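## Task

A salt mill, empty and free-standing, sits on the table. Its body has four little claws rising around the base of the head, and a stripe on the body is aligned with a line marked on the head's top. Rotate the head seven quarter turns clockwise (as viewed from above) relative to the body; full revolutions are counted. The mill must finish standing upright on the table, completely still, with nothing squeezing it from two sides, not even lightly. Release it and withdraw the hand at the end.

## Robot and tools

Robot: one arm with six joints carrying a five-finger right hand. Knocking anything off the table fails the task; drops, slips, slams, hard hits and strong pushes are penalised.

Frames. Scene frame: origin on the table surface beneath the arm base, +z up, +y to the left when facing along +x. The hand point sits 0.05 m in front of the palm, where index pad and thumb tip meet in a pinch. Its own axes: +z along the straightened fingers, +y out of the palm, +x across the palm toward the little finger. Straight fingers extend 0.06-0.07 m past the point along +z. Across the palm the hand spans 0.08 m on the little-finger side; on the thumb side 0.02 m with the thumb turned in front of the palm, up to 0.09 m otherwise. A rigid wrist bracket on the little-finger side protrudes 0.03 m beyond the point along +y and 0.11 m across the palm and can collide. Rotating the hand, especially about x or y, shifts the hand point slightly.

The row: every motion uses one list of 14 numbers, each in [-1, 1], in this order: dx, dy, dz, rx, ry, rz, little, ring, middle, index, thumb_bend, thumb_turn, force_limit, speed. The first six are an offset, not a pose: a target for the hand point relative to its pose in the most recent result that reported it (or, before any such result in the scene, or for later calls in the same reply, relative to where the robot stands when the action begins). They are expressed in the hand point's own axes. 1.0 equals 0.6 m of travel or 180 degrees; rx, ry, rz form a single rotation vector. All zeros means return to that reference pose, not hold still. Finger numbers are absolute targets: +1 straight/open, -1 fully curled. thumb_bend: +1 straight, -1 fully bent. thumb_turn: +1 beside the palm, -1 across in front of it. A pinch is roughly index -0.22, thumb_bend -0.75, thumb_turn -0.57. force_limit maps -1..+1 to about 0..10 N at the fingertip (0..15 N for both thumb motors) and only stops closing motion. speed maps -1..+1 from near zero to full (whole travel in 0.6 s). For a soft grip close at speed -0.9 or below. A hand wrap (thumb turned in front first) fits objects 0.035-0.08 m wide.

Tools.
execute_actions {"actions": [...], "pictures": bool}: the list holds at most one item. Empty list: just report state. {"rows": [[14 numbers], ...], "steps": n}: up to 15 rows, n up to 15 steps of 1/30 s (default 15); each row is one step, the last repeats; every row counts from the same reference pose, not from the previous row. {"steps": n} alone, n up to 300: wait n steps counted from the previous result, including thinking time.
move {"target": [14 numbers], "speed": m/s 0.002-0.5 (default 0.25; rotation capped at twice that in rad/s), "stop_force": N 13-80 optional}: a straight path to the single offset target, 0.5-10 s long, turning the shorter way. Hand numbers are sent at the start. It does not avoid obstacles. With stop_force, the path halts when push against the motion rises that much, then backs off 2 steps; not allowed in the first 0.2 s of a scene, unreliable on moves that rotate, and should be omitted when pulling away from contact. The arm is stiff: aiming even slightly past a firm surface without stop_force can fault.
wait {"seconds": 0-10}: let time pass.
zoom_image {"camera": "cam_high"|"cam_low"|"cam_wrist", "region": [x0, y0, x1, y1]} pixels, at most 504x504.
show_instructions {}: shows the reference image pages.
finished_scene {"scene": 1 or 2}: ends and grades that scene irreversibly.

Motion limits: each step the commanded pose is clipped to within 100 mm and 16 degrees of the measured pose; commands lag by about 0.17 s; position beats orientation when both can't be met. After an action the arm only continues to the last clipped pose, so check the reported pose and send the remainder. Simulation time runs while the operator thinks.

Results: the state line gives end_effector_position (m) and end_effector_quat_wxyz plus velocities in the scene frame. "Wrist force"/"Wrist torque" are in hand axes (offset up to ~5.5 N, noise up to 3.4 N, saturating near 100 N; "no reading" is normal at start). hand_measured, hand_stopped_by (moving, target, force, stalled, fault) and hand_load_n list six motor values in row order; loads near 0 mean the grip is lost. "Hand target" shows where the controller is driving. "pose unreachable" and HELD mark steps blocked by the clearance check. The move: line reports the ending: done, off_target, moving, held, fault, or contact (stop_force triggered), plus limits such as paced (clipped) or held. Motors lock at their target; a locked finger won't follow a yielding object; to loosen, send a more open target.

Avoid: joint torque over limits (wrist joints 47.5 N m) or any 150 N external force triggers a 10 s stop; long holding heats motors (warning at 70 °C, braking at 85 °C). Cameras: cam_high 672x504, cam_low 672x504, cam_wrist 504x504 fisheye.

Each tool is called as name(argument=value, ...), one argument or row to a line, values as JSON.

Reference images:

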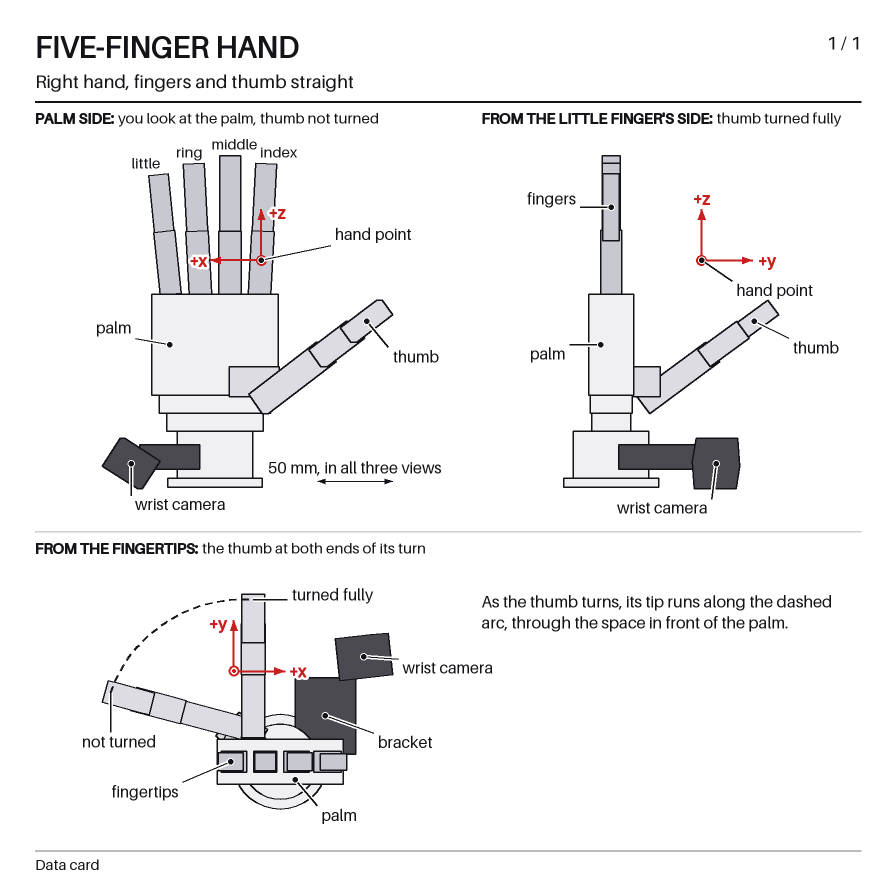

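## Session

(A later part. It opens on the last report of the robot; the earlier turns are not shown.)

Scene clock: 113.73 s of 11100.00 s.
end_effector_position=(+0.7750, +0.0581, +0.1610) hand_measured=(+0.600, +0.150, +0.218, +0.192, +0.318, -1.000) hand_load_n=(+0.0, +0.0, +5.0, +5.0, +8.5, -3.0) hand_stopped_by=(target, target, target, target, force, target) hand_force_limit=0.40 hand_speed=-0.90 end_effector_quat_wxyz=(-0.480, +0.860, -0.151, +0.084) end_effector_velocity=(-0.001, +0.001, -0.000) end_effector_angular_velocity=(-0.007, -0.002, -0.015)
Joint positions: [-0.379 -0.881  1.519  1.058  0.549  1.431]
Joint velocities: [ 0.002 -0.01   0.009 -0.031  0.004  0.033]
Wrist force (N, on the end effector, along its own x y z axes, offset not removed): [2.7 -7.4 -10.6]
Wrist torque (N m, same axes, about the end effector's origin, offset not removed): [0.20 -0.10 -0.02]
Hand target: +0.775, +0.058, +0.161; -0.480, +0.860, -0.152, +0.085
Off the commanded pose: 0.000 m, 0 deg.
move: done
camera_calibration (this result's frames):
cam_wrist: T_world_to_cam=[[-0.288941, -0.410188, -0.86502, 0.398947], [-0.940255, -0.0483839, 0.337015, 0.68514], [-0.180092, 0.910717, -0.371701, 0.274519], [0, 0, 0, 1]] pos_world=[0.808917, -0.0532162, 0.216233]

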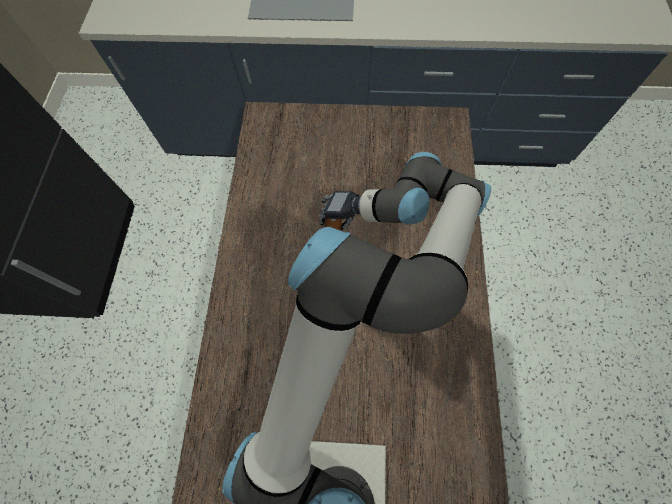

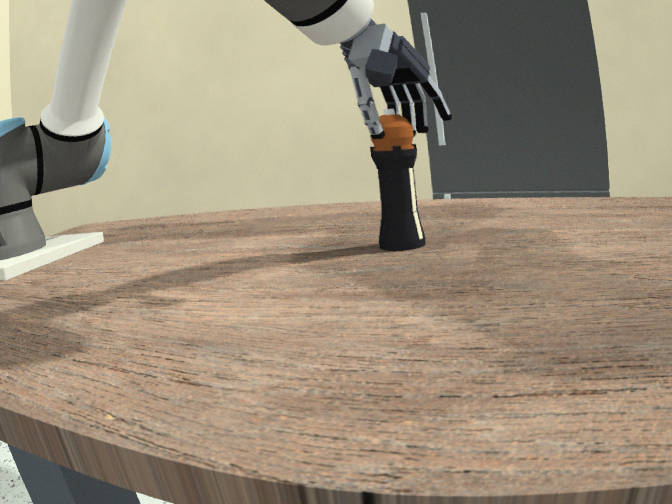

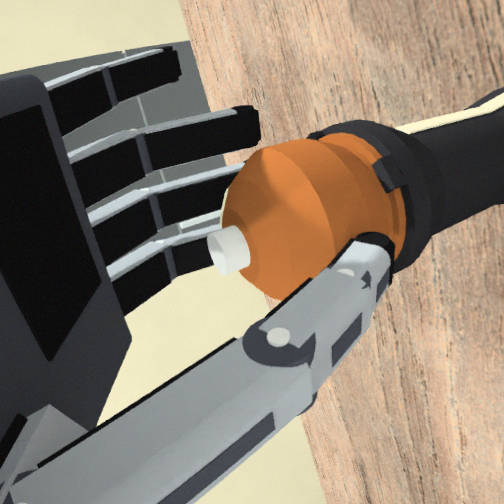

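move(
  target=[0.0067,-0.006,0.012,0,0.1884,0.1178,0.6,0.15,0.215,0.19,0.1,-1,0.4,-0.9],
  speed=0.16,
)

move(
  target=[0.0075,-0.0075,0.0138,0,0.212,0.1325,0.6,0.15,0.215,0.19,0.1,-1,0.4,-0.9],
  speed=0.16,
)

zoom_image(
  camera="cam_low",
  region=[290, 40, 510, 260],
)

Scene clock: 117.90 s of 11100.00 s.
end_effector_position=(+0.7813, +0.0644, +0.1600) hand_measured=(+0.600, +0.150, +0.218, +0.192, +0.318, -1.000) hand_load_n=(+0.0, +0.0, +6.0, +6.0, +7.5, -2.0) hand_stopped_by=(target, target, target, target, force, target) hand_force_limit=0.40 hand_speed=-0.90 end_effector_quat_wxyz=(-0.423, +0.757, -0.436, +0.241) end_effector_velocity=(+0.001, -0.000, +0.001) end_effector_angular_velocity=(-0.002, -0.001, -0.017)
Joint positions: [-0.339 -1.185  1.814  0.161  0.827  2.558]
Joint velocities: [ 0.003 -0.006  0.005 -0.012  0.014  0.018]
Wrist force (N, on the end effector, along its own x y z axes, offset not removed): [0.6 -10.2 -3.9]
Wrist torque (N m, same axes, about the end effector's origin, offset not removed): [0.05 -0.12 -0.08]
Hand target: +0.781, +0.064, +0.160; -0.423, +0.756, -0.437, +0.241
Off the commanded pose: 0.000 m, 0 deg.
move: done
camera_calibration (this result's frames):
cam_wrist: T_world_to_cam=[[-0.487278, -0.127708, -0.863858, 0.539035], [-0.752182, 0.563911, 0.34092, 0.504688], [0.443601, 0.815901, -0.370841, -0.21178], [0, 0, 0, 1]] pos_world=[0.736223, -0.0429688, 0.215054]

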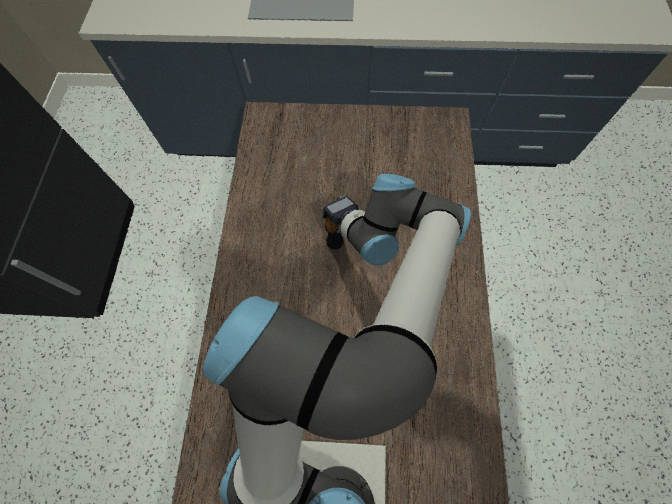

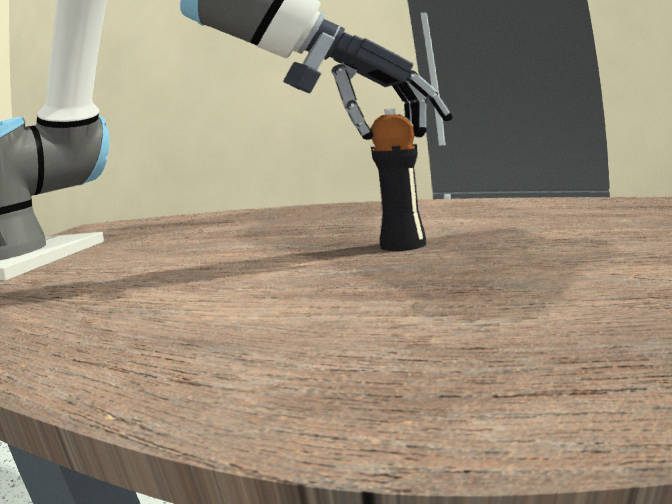

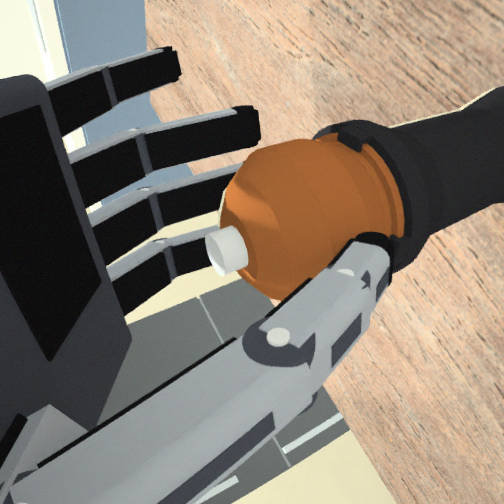

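Scene clock: 120.87 s of 11100.00 s.
end_effector_position=(+0.7918, +0.0652, +0.1592) hand_measured=(+0.600, +0.150, +0.218, +0.192, +0.318, -1.000) hand_load_n=(+0.0, +0.0, +6.0, +6.0, +7.0, -1.5) hand_stopped_by=(target, target, target, target, force, target) hand_force_limit=0.40 hand_speed=-0.90 end_effector_quat_wxyz=(+0.299, -0.533, +0.693, -0.382) end_effector_velocity=(+0.001, +0.001, +0.001) end_effector_angular_velocity=(-0.001, -0.001, -0.013)
Joint positions: [-0.117 -1.277  1.907 -0.067  1.644  3.206]
Joint velocities: [ 0.006  0.002 -0.004  0.001  0.016  0.01 ]
Wrist force (N, on the end effector, along its own x y z axes, offset not removed): [-1.8 -12.3 -4.5]
Wrist torque (N m, same axes, about the end effector's origin, offset not removed): [-0.20 0.06 -0.16]
Hand target: +0.792, +0.065, +0.159; +0.298, -0.533, +0.694, -0.383
Off the commanded pose: 0.000 m, 0 deg.
move: done
camera_calibration (this result's frames):
cam_wrist: T_world_to_cam=[[-0.437945, 0.255627, -0.861893, 0.479158], [-0.134021, 0.929445, 0.34376, -0.00128922], [0.888956, 0.26606, -0.372786, -0.533886], [0, 0, 0, 1]] pos_world=[0.684273, 0.0207582, 0.214401]

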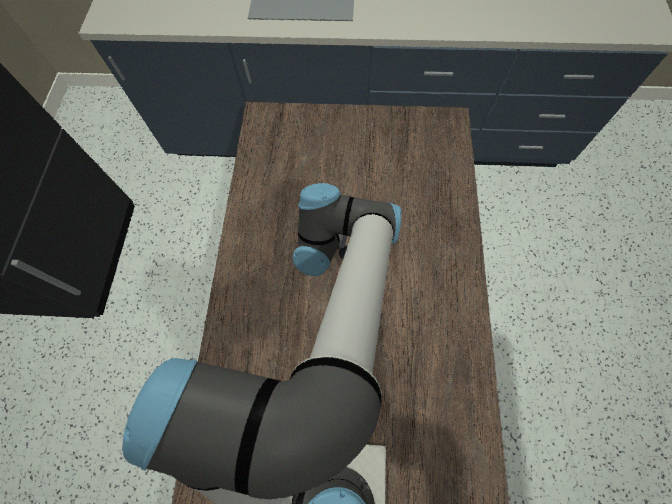

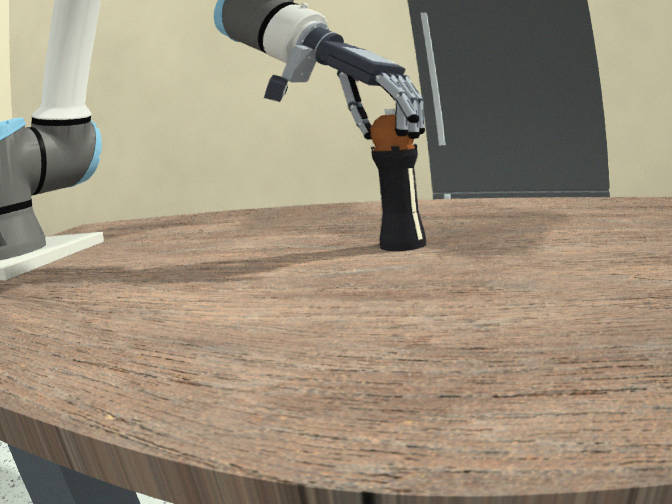

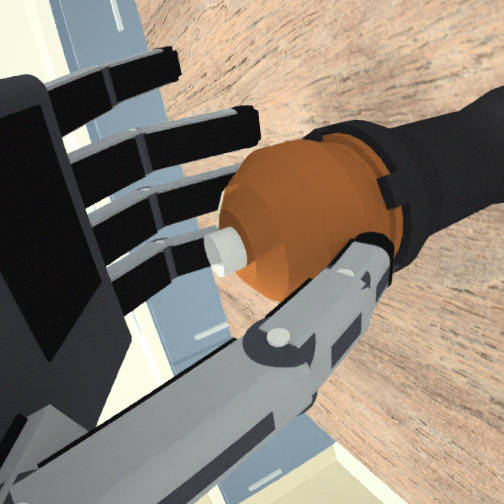

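Region (290, 40, 510, 260) of cam_low's 672x504 image, scaled by 2.291, with more detail than that image has.

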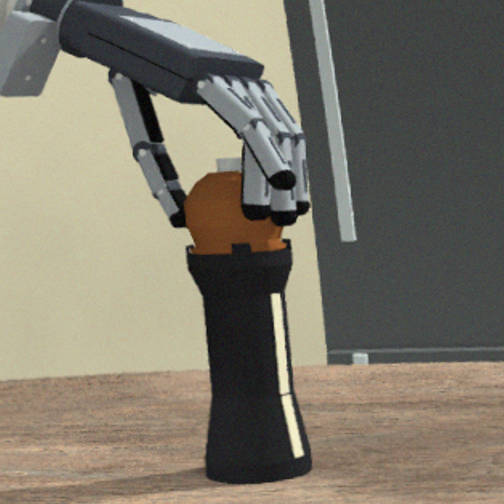

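move(
  target=[0.0075,-0.009,0.015,0,0.212,0.1325,0.6,0.15,0.215,0.19,0.1,-1,0.4,-0.9],
  speed=0.16,
)

move(
  target=[0.004,-0.0066,0.0113,0,0.179,0.112,0.6,0.15,0.215,0.19,0.1,-1,0.4,-0.9],
  speed=0.16,
)

move(
  target=[0,0,0,0,0,0,0.6,0.5,0.5,0.5,0.6,-1,0.4,0.3],
)

move(
  target=[0,-0.0636,-0.04,0,-0.1413,-0.0883,0.6,0.5,0.5,0.5,0.6,-1,0.4,0.3],
  speed=0.3,
)

zoom_image(
  camera="cam_low",
  region=[290, 40, 510, 260],
)

Scene clock: 125.40 s of 11100.00 s.
end_effector_position=(+0.8009, +0.0579, +0.1590) hand_measured=(+0.600, +0.150, +0.218, +0.192, +0.318, -1.000) hand_load_n=(+0.0, +0.0, +5.0, +4.5, +8.5, -2.5) hand_stopped_by=(target, target, target, target, force, target) hand_force_limit=0.40 hand_speed=-0.90 end_effector_quat_wxyz=(+0.129, -0.229, +0.845, -0.466) end_effector_velocity=(-0.000, -0.001, -0.000) end_effector_angular_velocity=(+0.002, +0.005, -0.018)
Joint positions: [ 0.09  -1.055  1.633  0.359  2.408  3.943]
Joint velocities: [ 0.002  0.009 -0.011  0.026  0.01   0.025]
Wrist force (N, on the end effector, along its own x y z axes, offset not removed): [0.4 -6.7 -7.1]
Wrist torque (N m, same axes, about the end effector's origin, offset not removed): [0.07 0.00 0.04]
Hand target: +0.801, +0.058, +0.159; +0.129, -0.228, +0.845, -0.466
Off the commanded pose: 0.000 m, 0 deg.
move: done
camera_calibration (this result's frames):
cam_wrist: T_world_to_cam=[[-0.13183, 0.492355, -0.860353, 0.225719], [0.561762, 0.752209, 0.344391, -0.540379], [0.816728, -0.437912, -0.37575, -0.441057], [0, 0, 0, 1]] pos_world=[0.693544, 0.1022, 0.214572]

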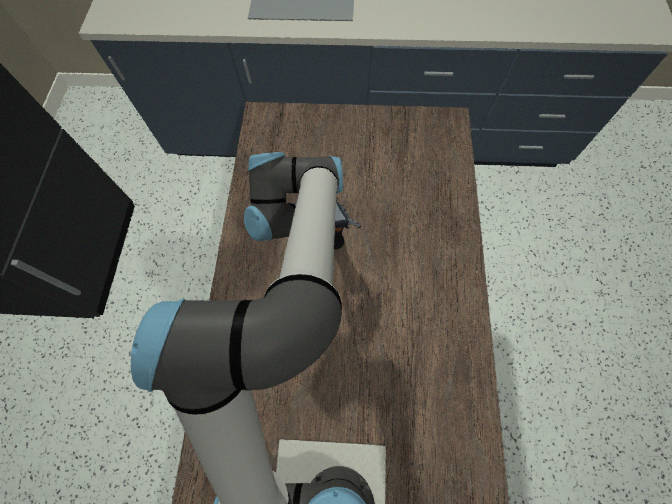

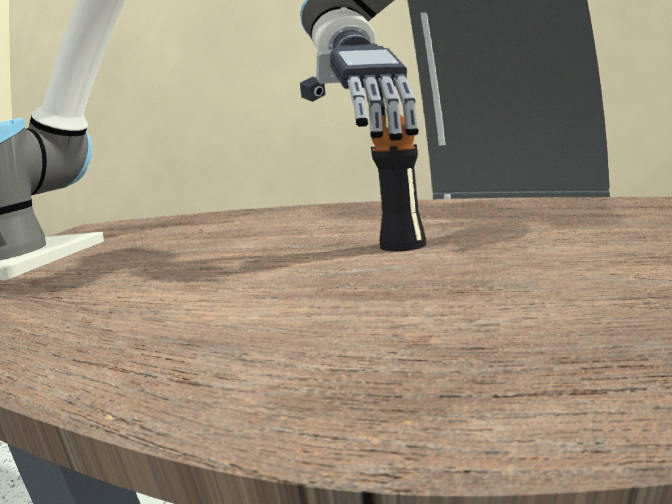

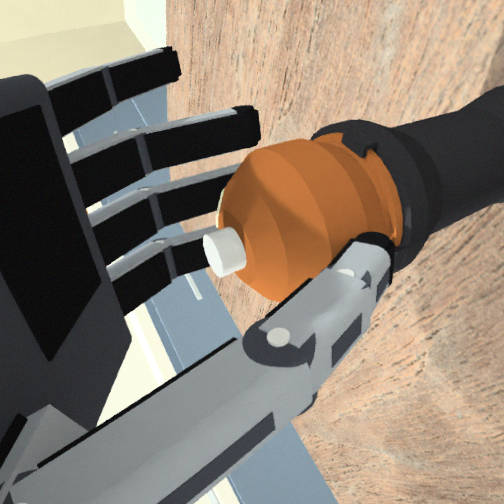

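Scene clock: 128.03 s of 11100.00 s.
end_effector_position=(+0.8027, +0.0498, +0.1589) hand_measured=(+0.600, +0.150, +0.218, +0.192, +0.318, -1.000) hand_load_n=(+0.0, +0.0, +6.0, +5.5, +7.5, -1.5) hand_stopped_by=(target, target, target, target, force, target) hand_force_limit=0.40 hand_speed=-0.90 end_effector_quat_wxyz=(-0.030, +0.058, +0.874, -0.482) end_effector_velocity=(-0.001, -0.002, -0.001) end_effector_angular_velocity=(+0.000, +0.005, -0.019)
Joint positions: [ 0.128 -0.754  1.321  1.325  2.534  5.098]
Joint velocities: [-0.003  0.007 -0.005  0.025 -0.006  0.025]
Wrist force (N, on the end effector, along its own x y z axes, offset not removed): [-4.0 -7.9 -4.2]
Wrist torque (N m, same axes, about the end effector's origin, offset not removed): [0.26 0.56 -0.21]
Hand target: +0.803, +0.050, +0.159; -0.031, +0.059, +0.874, -0.482
Off the commanded pose: 0.000 m, 0 deg.
move: done
camera_calibration (this result's frames):
cam_wrist: T_world_to_cam=[[0.197647, 0.471612, -0.859371, -0.0337424], [0.906146, 0.246523, 0.343694, -0.7864], [0.373945, -0.846646, -0.378624, -0.0698949], [0, 0, 0, 1]] pos_world=[0.745399, 0.150603, 0.21482]

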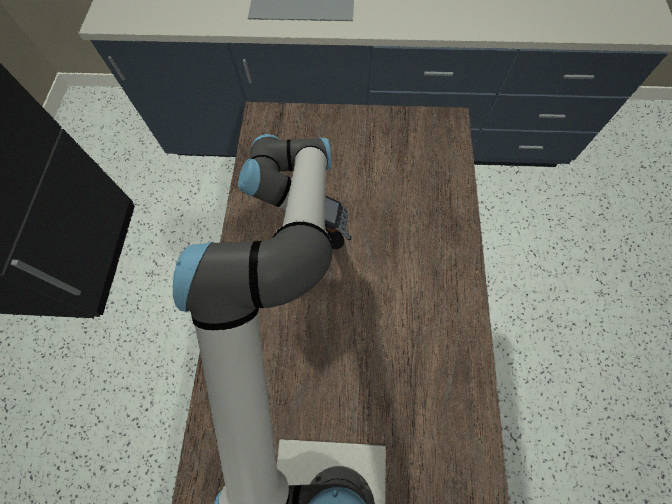

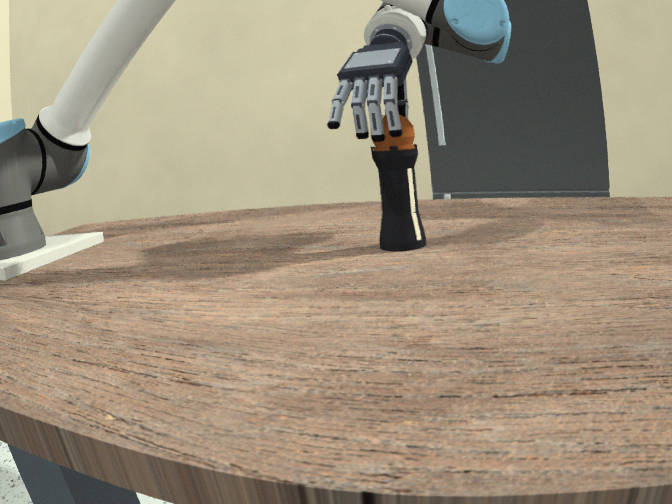

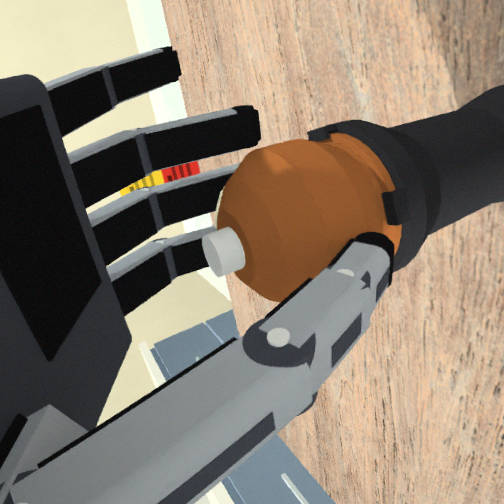

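Scene clock: 128.53 s of 11100.00 s.
end_effector_position=(+0.8027, +0.0499, +0.1587) hand_measured=(+0.600, +0.500, +0.500, +0.500, +0.600, -1.000) hand_load_n=(+0.0, +0.0, +0.0, +0.0, +0.0, +0.0) hand_stopped_by=(target, target, target, target, target, target) hand_force_limit=0.40 hand_speed=0.30 end_effector_quat_wxyz=(-0.030, +0.058, +0.874, -0.482) end_effector_velocity=(+0.000, +0.000, +0.001) end_effector_angular_velocity=(-0.001, -0.002, +0.002)
Joint positions: [ 0.128 -0.754  1.321  1.325  2.534  5.098]
Joint velocities: [ 0.001 -0.001 -0.    -0.001  0.002 -0.   ]
Wrist force (N, on the end effector, along its own x y z axes, offset not removed): [-1.7 0.4 -2.6]
Wrist torque (N m, same axes, about the end effector's origin, offset not removed): [0.27 0.05 0.06]
Hand target: +0.803, +0.050, +0.159; -0.030, +0.058, +0.874, -0.482
Off the commanded pose: 0.000 m, 0 deg.
move: done
camera_calibration (this result's frames):
cam_wrist: T_world_to_cam=[[0.197589, 0.471737, -0.859315, -0.0338288], [0.906209, 0.246384, 0.343629, -0.786393], [0.373824, -0.846616, -0.37881, -0.0697839], [0, 0, 0, 1]] pos_world=[0.745408, 0.150633, 0.214723]

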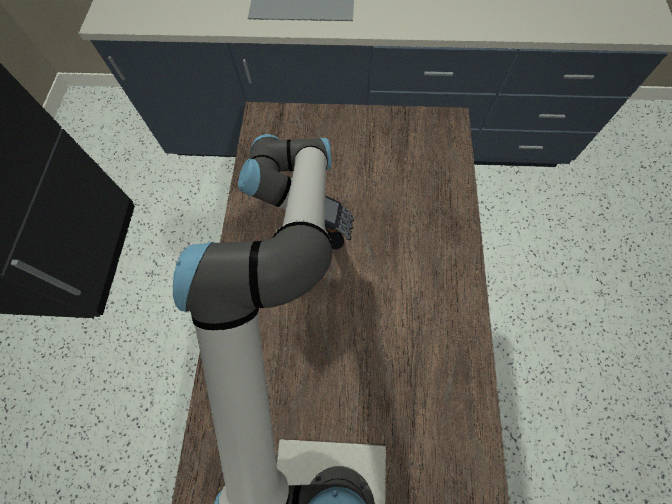

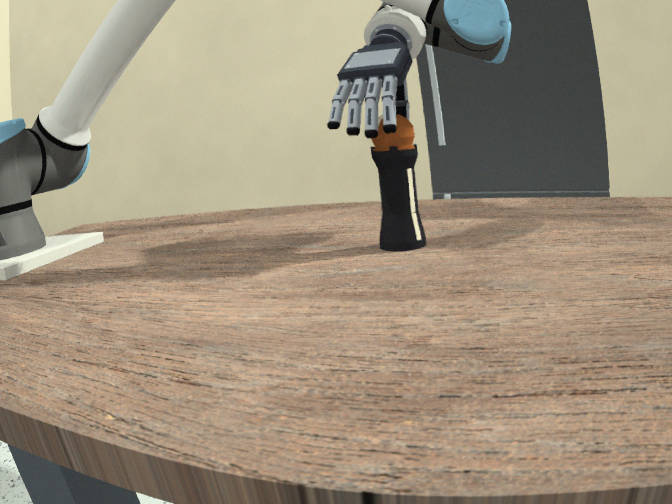

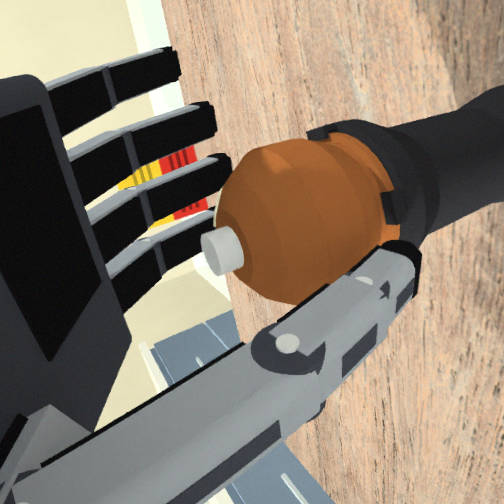

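Scene clock: 130.13 s of 11100.00 s.
end_effector_position=(+0.8027, +0.0499, +0.2037) hand_measured=(+0.600, +0.500, +0.500, +0.500, +0.600, -1.000) hand_load_n=(+0.0, +0.0, +0.0, +0.0, +0.0, +0.0) hand_stopped_by=(target, target, target, target, target, target) hand_force_limit=0.40 hand_speed=0.30 end_effector_quat_wxyz=(+0.096, -0.169, +0.859, -0.474) end_effector_velocity=(-0.000, +0.000, +0.001) end_effector_angular_velocity=(+0.004, -0.005, +0.017)
Joint positions: [ 0.099 -1.029  1.531  0.59   2.487  4.142]
Joint velocities: [-0.003 -0.012  0.012 -0.027 -0.012 -0.027]
Wrist force (N, on the end effector, along its own x y z axes, offset not removed): [-0.8 1.8 -2.9]
Wrist torque (N m, same axes, about the end effector's origin, offset not removed): [0.56 -0.07 0.11]
Hand target: +0.803, +0.050, +0.204; +0.097, -0.170, +0.859, -0.474
Off the commanded pose: 0.000 m, 0 deg.
move: done
camera_calibration (this result's frames):
cam_wrist: T_world_to_cam=[[-0.0621055, 0.506344, -0.860092, 0.21168], [0.661637, 0.666078, 0.34435, -0.626629], [0.747248, -0.547683, -0.376383, -0.367817], [0, 0, 0, 1]] pos_world=[0.702598, 0.108754, 0.259404]

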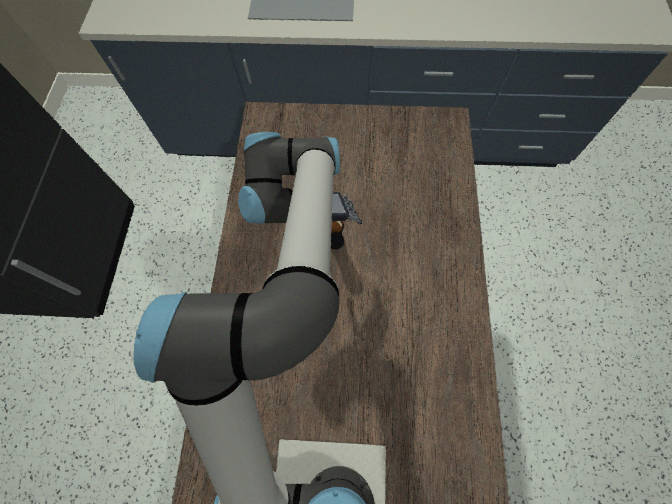

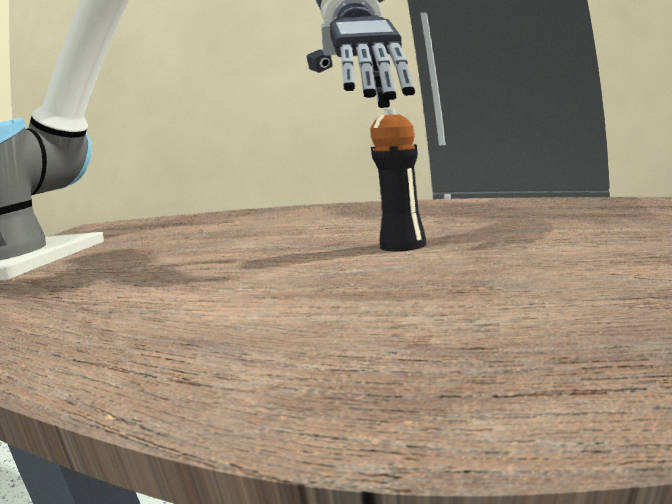

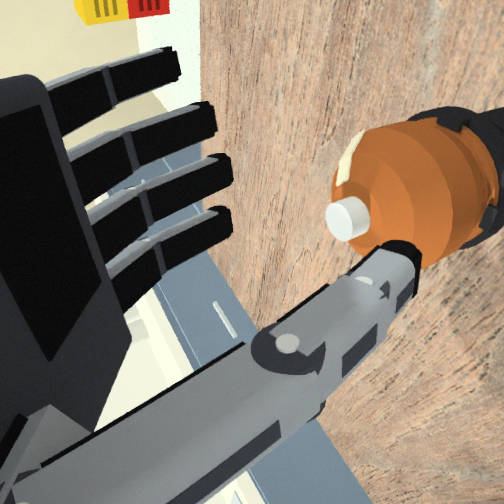

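Region (290, 40, 510, 260) of cam_low's 672x504 image, scaled by 2.291, with more detail than that image has.

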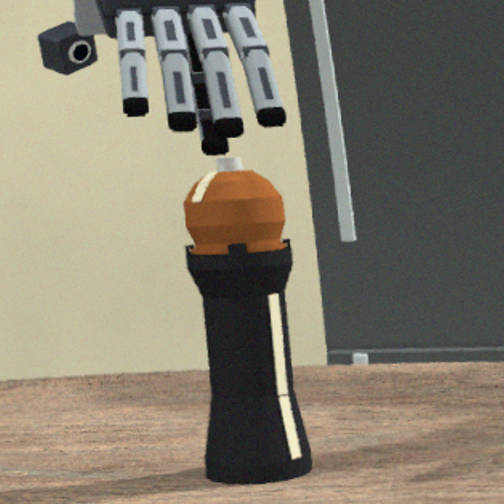

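move(
  target=[0,0,0,0,-0.419,-0.262,0.6,0.5,0.5,0.5,0.6,-1,0.4,0.3],
  speed=0.5,
)

move(
  target=[0,0,0,0,-0.419,-0.262,0.6,0.5,0.5,0.5,0.6,-1,0.4,0.3],
  speed=0.5,
)

move(
  target=[-0.0413,-0.0062,0.0099,0,0,0,0.6,0.5,0.5,0.5,0.6,-1,0.4,0.3],
  speed=0.1,
)

move(
  target=[0,0.0565,0.0353,0,0,0,0.6,0.5,0.5,0.5,0.6,-1,0.4,0.3],
  speed=0.05,
)

Scene clock: 133.87 s of 11100.00 s.
end_effector_position=(+0.8024, +0.0502, +0.2041) hand_measured=(+0.600, +0.500, +0.500, +0.500, +0.600, -1.000) hand_load_n=(+0.0, +0.0, +0.0, +0.0, +0.0, +0.0) hand_stopped_by=(target, target, target, target, target, target) hand_force_limit=0.40 hand_speed=0.30 end_effector_quat_wxyz=(-0.403, +0.720, -0.494, +0.273) end_effector_velocity=(-0.000, +0.000, -0.002) end_effector_angular_velocity=(+0.001, +0.008, +0.015)
Joint positions: [-0.32  -1.242  1.787  0.15   0.957  2.709]
Joint velocities: [-0.002  0.008 -0.008  0.017 -0.012 -0.016]
Wrist force (N, on the end effector, along its own x y z axes, offset not removed): [-0.7 1.8 -4.0]
Wrist torque (N m, same axes, about the end effector's origin, offset not removed): [0.55 0.02 0.17]
Hand target: +0.802, +0.050, +0.204; -0.403, +0.721, -0.493, +0.273
Off the commanded pose: 0.001 m, 0 deg.
move: done
camera_calibration (this result's frames):
cam_wrist: T_world_to_cam=[[-0.500785, -0.0504563, -0.8641, 0.592604], [-0.655366, 0.674235, 0.340445, 0.430415], [0.565429, 0.736791, -0.370715, -0.287063], [0, 0, 0, 1]] pos_world=[0.741161, -0.0487946, 0.259118]

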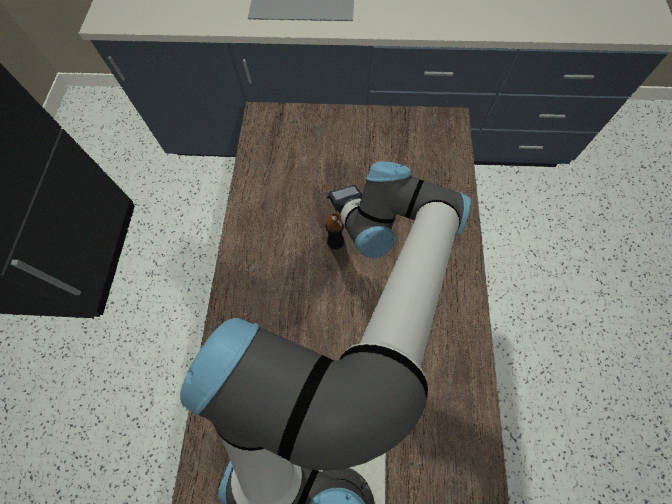

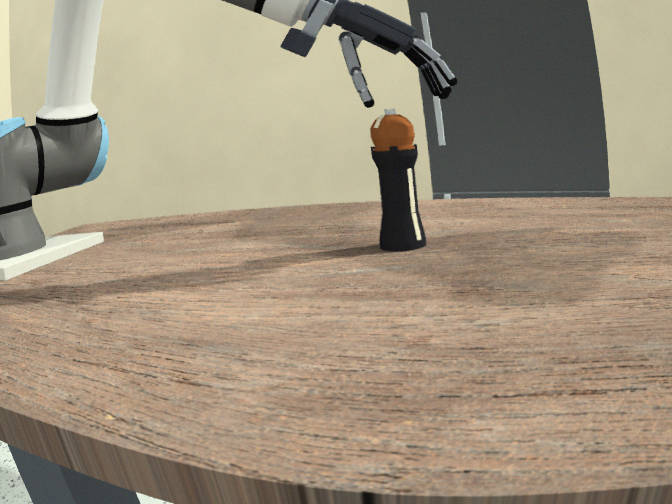

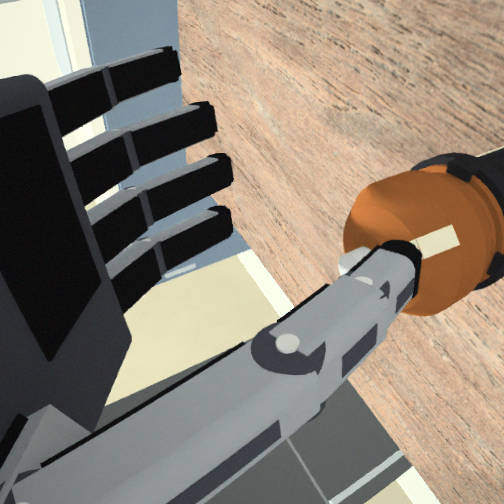

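Scene clock: 136.37 s of 11100.00 s.
end_effector_position=(+0.8028, +0.0499, +0.2045) hand_measured=(+0.600, +0.500, +0.500, +0.500, +0.600, -1.000) hand_load_n=(+0.0, +0.0, +0.0, +0.0, +0.0, +0.0) hand_stopped_by=(target, target, target, target, target, target) hand_force_limit=0.40 hand_speed=0.30 end_effector_quat_wxyz=(-0.479, +0.861, +0.153, -0.083) end_effector_velocity=(+0.000, +0.001, +0.001) end_effector_angular_velocity=(+0.001, -0.001, +0.017)
Joint positions: [-0.291 -0.682  1.195  1.858  0.843  0.566]
Joint velocities: [ 0.003  0.003 -0.006  0.012  0.009 -0.015]
Wrist force (N, on the end effector, along its own x y z axes, offset not removed): [-2.5 -0.9 -4.1]
Wrist torque (N m, same axes, about the end effector's origin, offset not removed): [0.21 0.20 -0.07]
Hand target: +0.803, +0.050, +0.204; -0.479, +0.860, +0.153, -0.083
Off the commanded pose: 0.001 m, 0 deg.
move: done; limits=paced
camera_calibration (this result's frames):
cam_wrist: T_world_to_cam=[[0.046506, -0.501584, -0.863858, 0.176278], [-0.691618, -0.640157, 0.334462, 0.526705], [-0.720765, 0.581905, -0.376675, 0.754592], [0, 0, 0, 1]] pos_world=[0.899964, -0.0135093, 0.260353]

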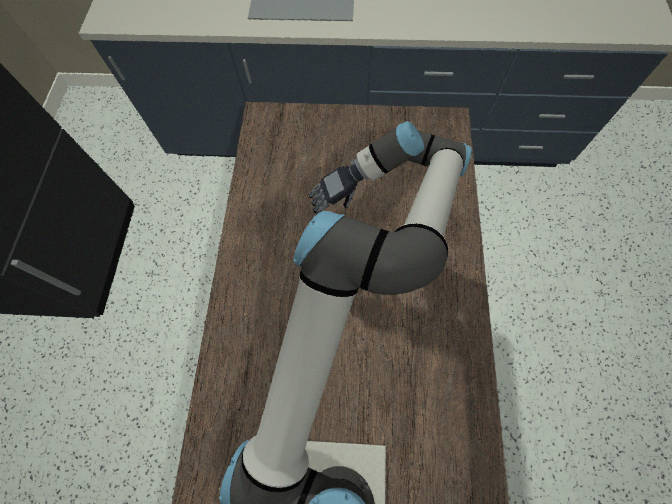

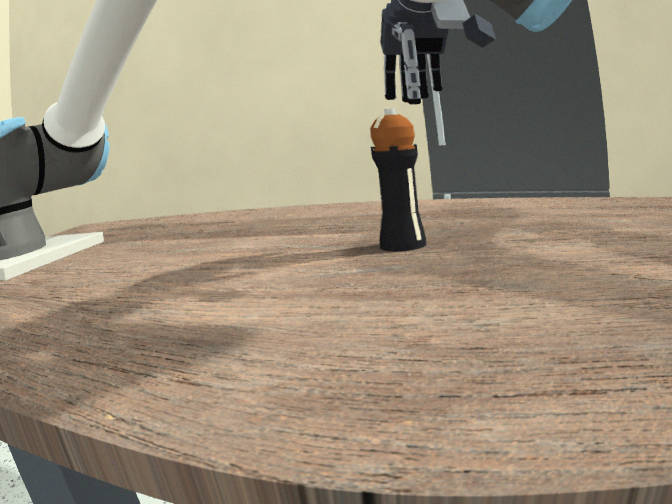

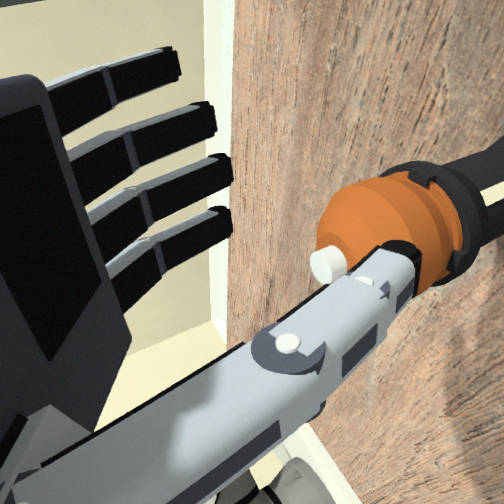

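Scene clock: 137.27 s of 11100.00 s.
end_effector_position=(+0.7776, +0.0480, +0.2044) hand_measured=(+0.600, +0.500, +0.500, +0.500, +0.600, -1.000) hand_load_n=(+0.0, +0.0, +0.0, +0.0, +0.0, +0.0) hand_stopped_by=(target, target, target, target, target, target) hand_force_limit=0.40 hand_speed=0.30 end_effector_quat_wxyz=(-0.479, +0.861, +0.153, -0.083) end_effector_velocity=(-0.004, -0.000, -0.000) end_effector_angular_velocity=(-0.001, +0.001, -0.000)
Joint positions: [-0.302 -0.72   1.27   1.828  0.852  0.555]
Joint velocities: [-0.002 -0.005  0.01  -0.004  0.002  0.   ]
Wrist force (N, on the end effector, along its own x y z axes, offset not removed): [0.7 0.1 -4.2]
Wrist torque (N m, same axes, about the end effector's origin, offset not removed): [0.31 -0.25 0.13]
Hand target: +0.777, +0.048, +0.204; -0.479, +0.861, +0.153, -0.083
Off the commanded pose: 0.000 m, 0 deg.
move: done
camera_calibration (this result's frames):
cam_wrist: T_world_to_cam=[[0.046491, -0.501579, -0.863861, 0.176398], [-0.691589, -0.640177, 0.334483, 0.50802], [-0.720794, 0.581887, -0.376649, 0.737427], [0, 0, 0, 1]] pos_world=[0.874673, -0.0153993, 0.260211]

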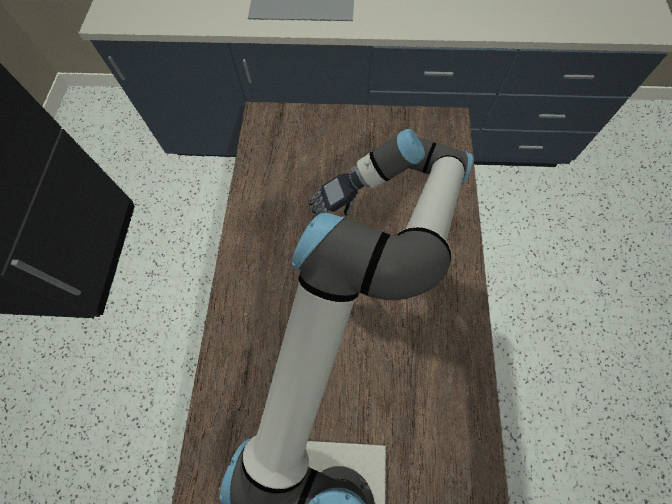

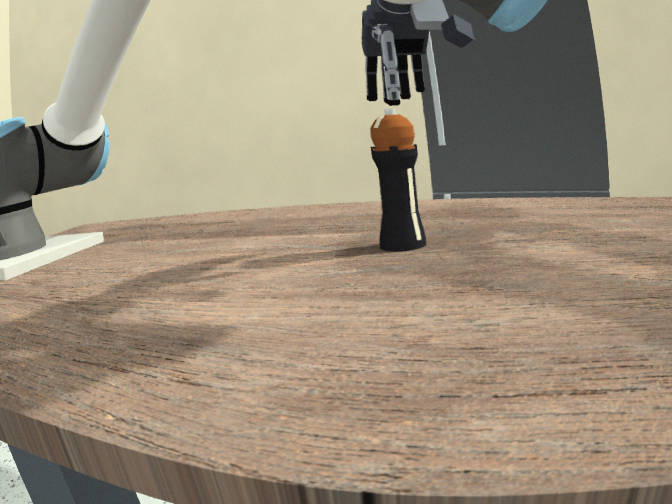

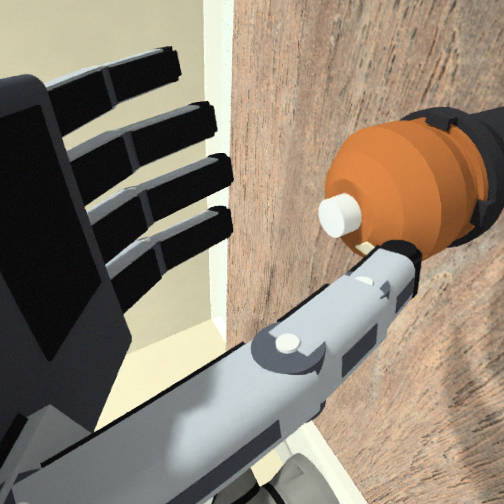

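Scene clock: 138.50 s of 11100.00 s.
end_effector_position=(+0.7778, +0.0481, +0.1648) hand_measured=(+0.600, +0.500, +0.500, +0.500, +0.600, -1.000) hand_load_n=(+0.0, +0.0, +0.0, +0.0, +0.0, +0.0) hand_stopped_by=(target, target, target, target, target, target) hand_force_limit=0.40 hand_speed=0.30 end_effector_quat_wxyz=(-0.479, +0.861, +0.153, -0.083) end_effector_velocity=(+0.001, -0.000, -0.004) end_effector_angular_velocity=(+0.000, -0.001, -0.001)
Joint positions: [-0.302 -0.683  1.28   1.781  0.851  0.556]
Joint velocities: [-0.     0.004 -0.    -0.004 -0.001 -0.   ]
Wrist force (N, on the end effector, along its own x y z axes, offset not removed): [-1.4 2.6 -0.8]
Wrist torque (N m, same axes, about the end effector's origin, offset not removed): [0.52 -0.06 0.07]
Hand target: +0.778, +0.048, +0.164; -0.479, +0.861, +0.153, -0.083
Off the commanded pose: 0.000 m, 0 deg.
move: done
camera_calibration (this result's frames):
cam_wrist: T_world_to_cam=[[0.0464919, -0.501576, -0.863864, 0.142214], [-0.691585, -0.640181, 0.334482, 0.521466], [-0.720797, 0.581884, -0.376646, 0.722605], [0, 0, 0, 1]] pos_world=[0.874878, -0.0153088, 0.220599]

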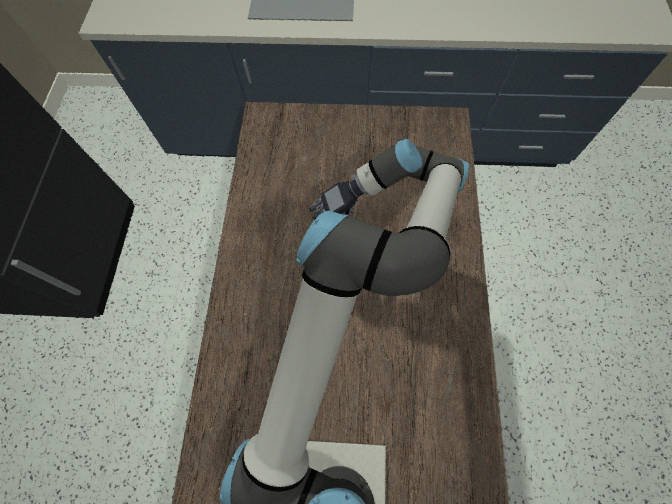

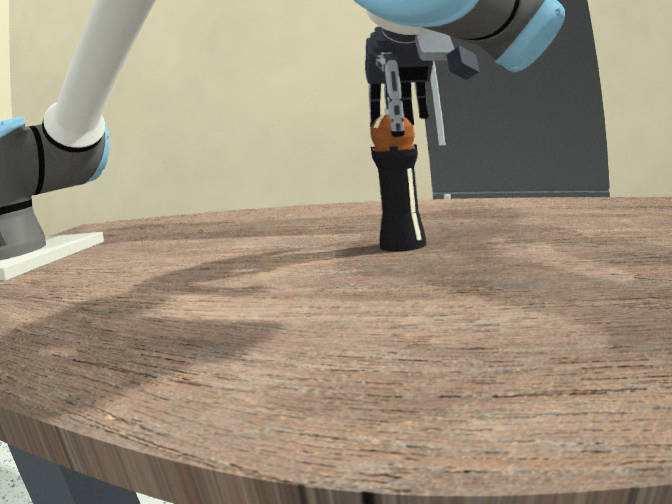

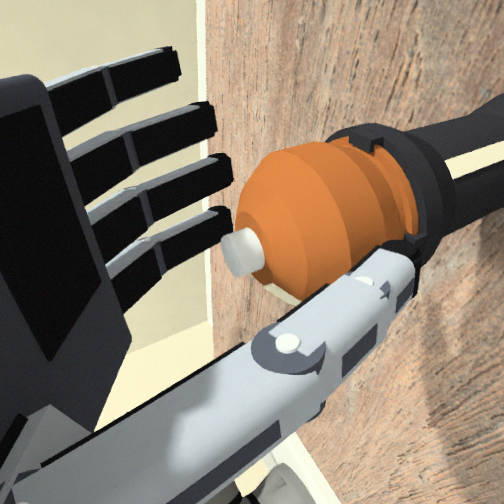

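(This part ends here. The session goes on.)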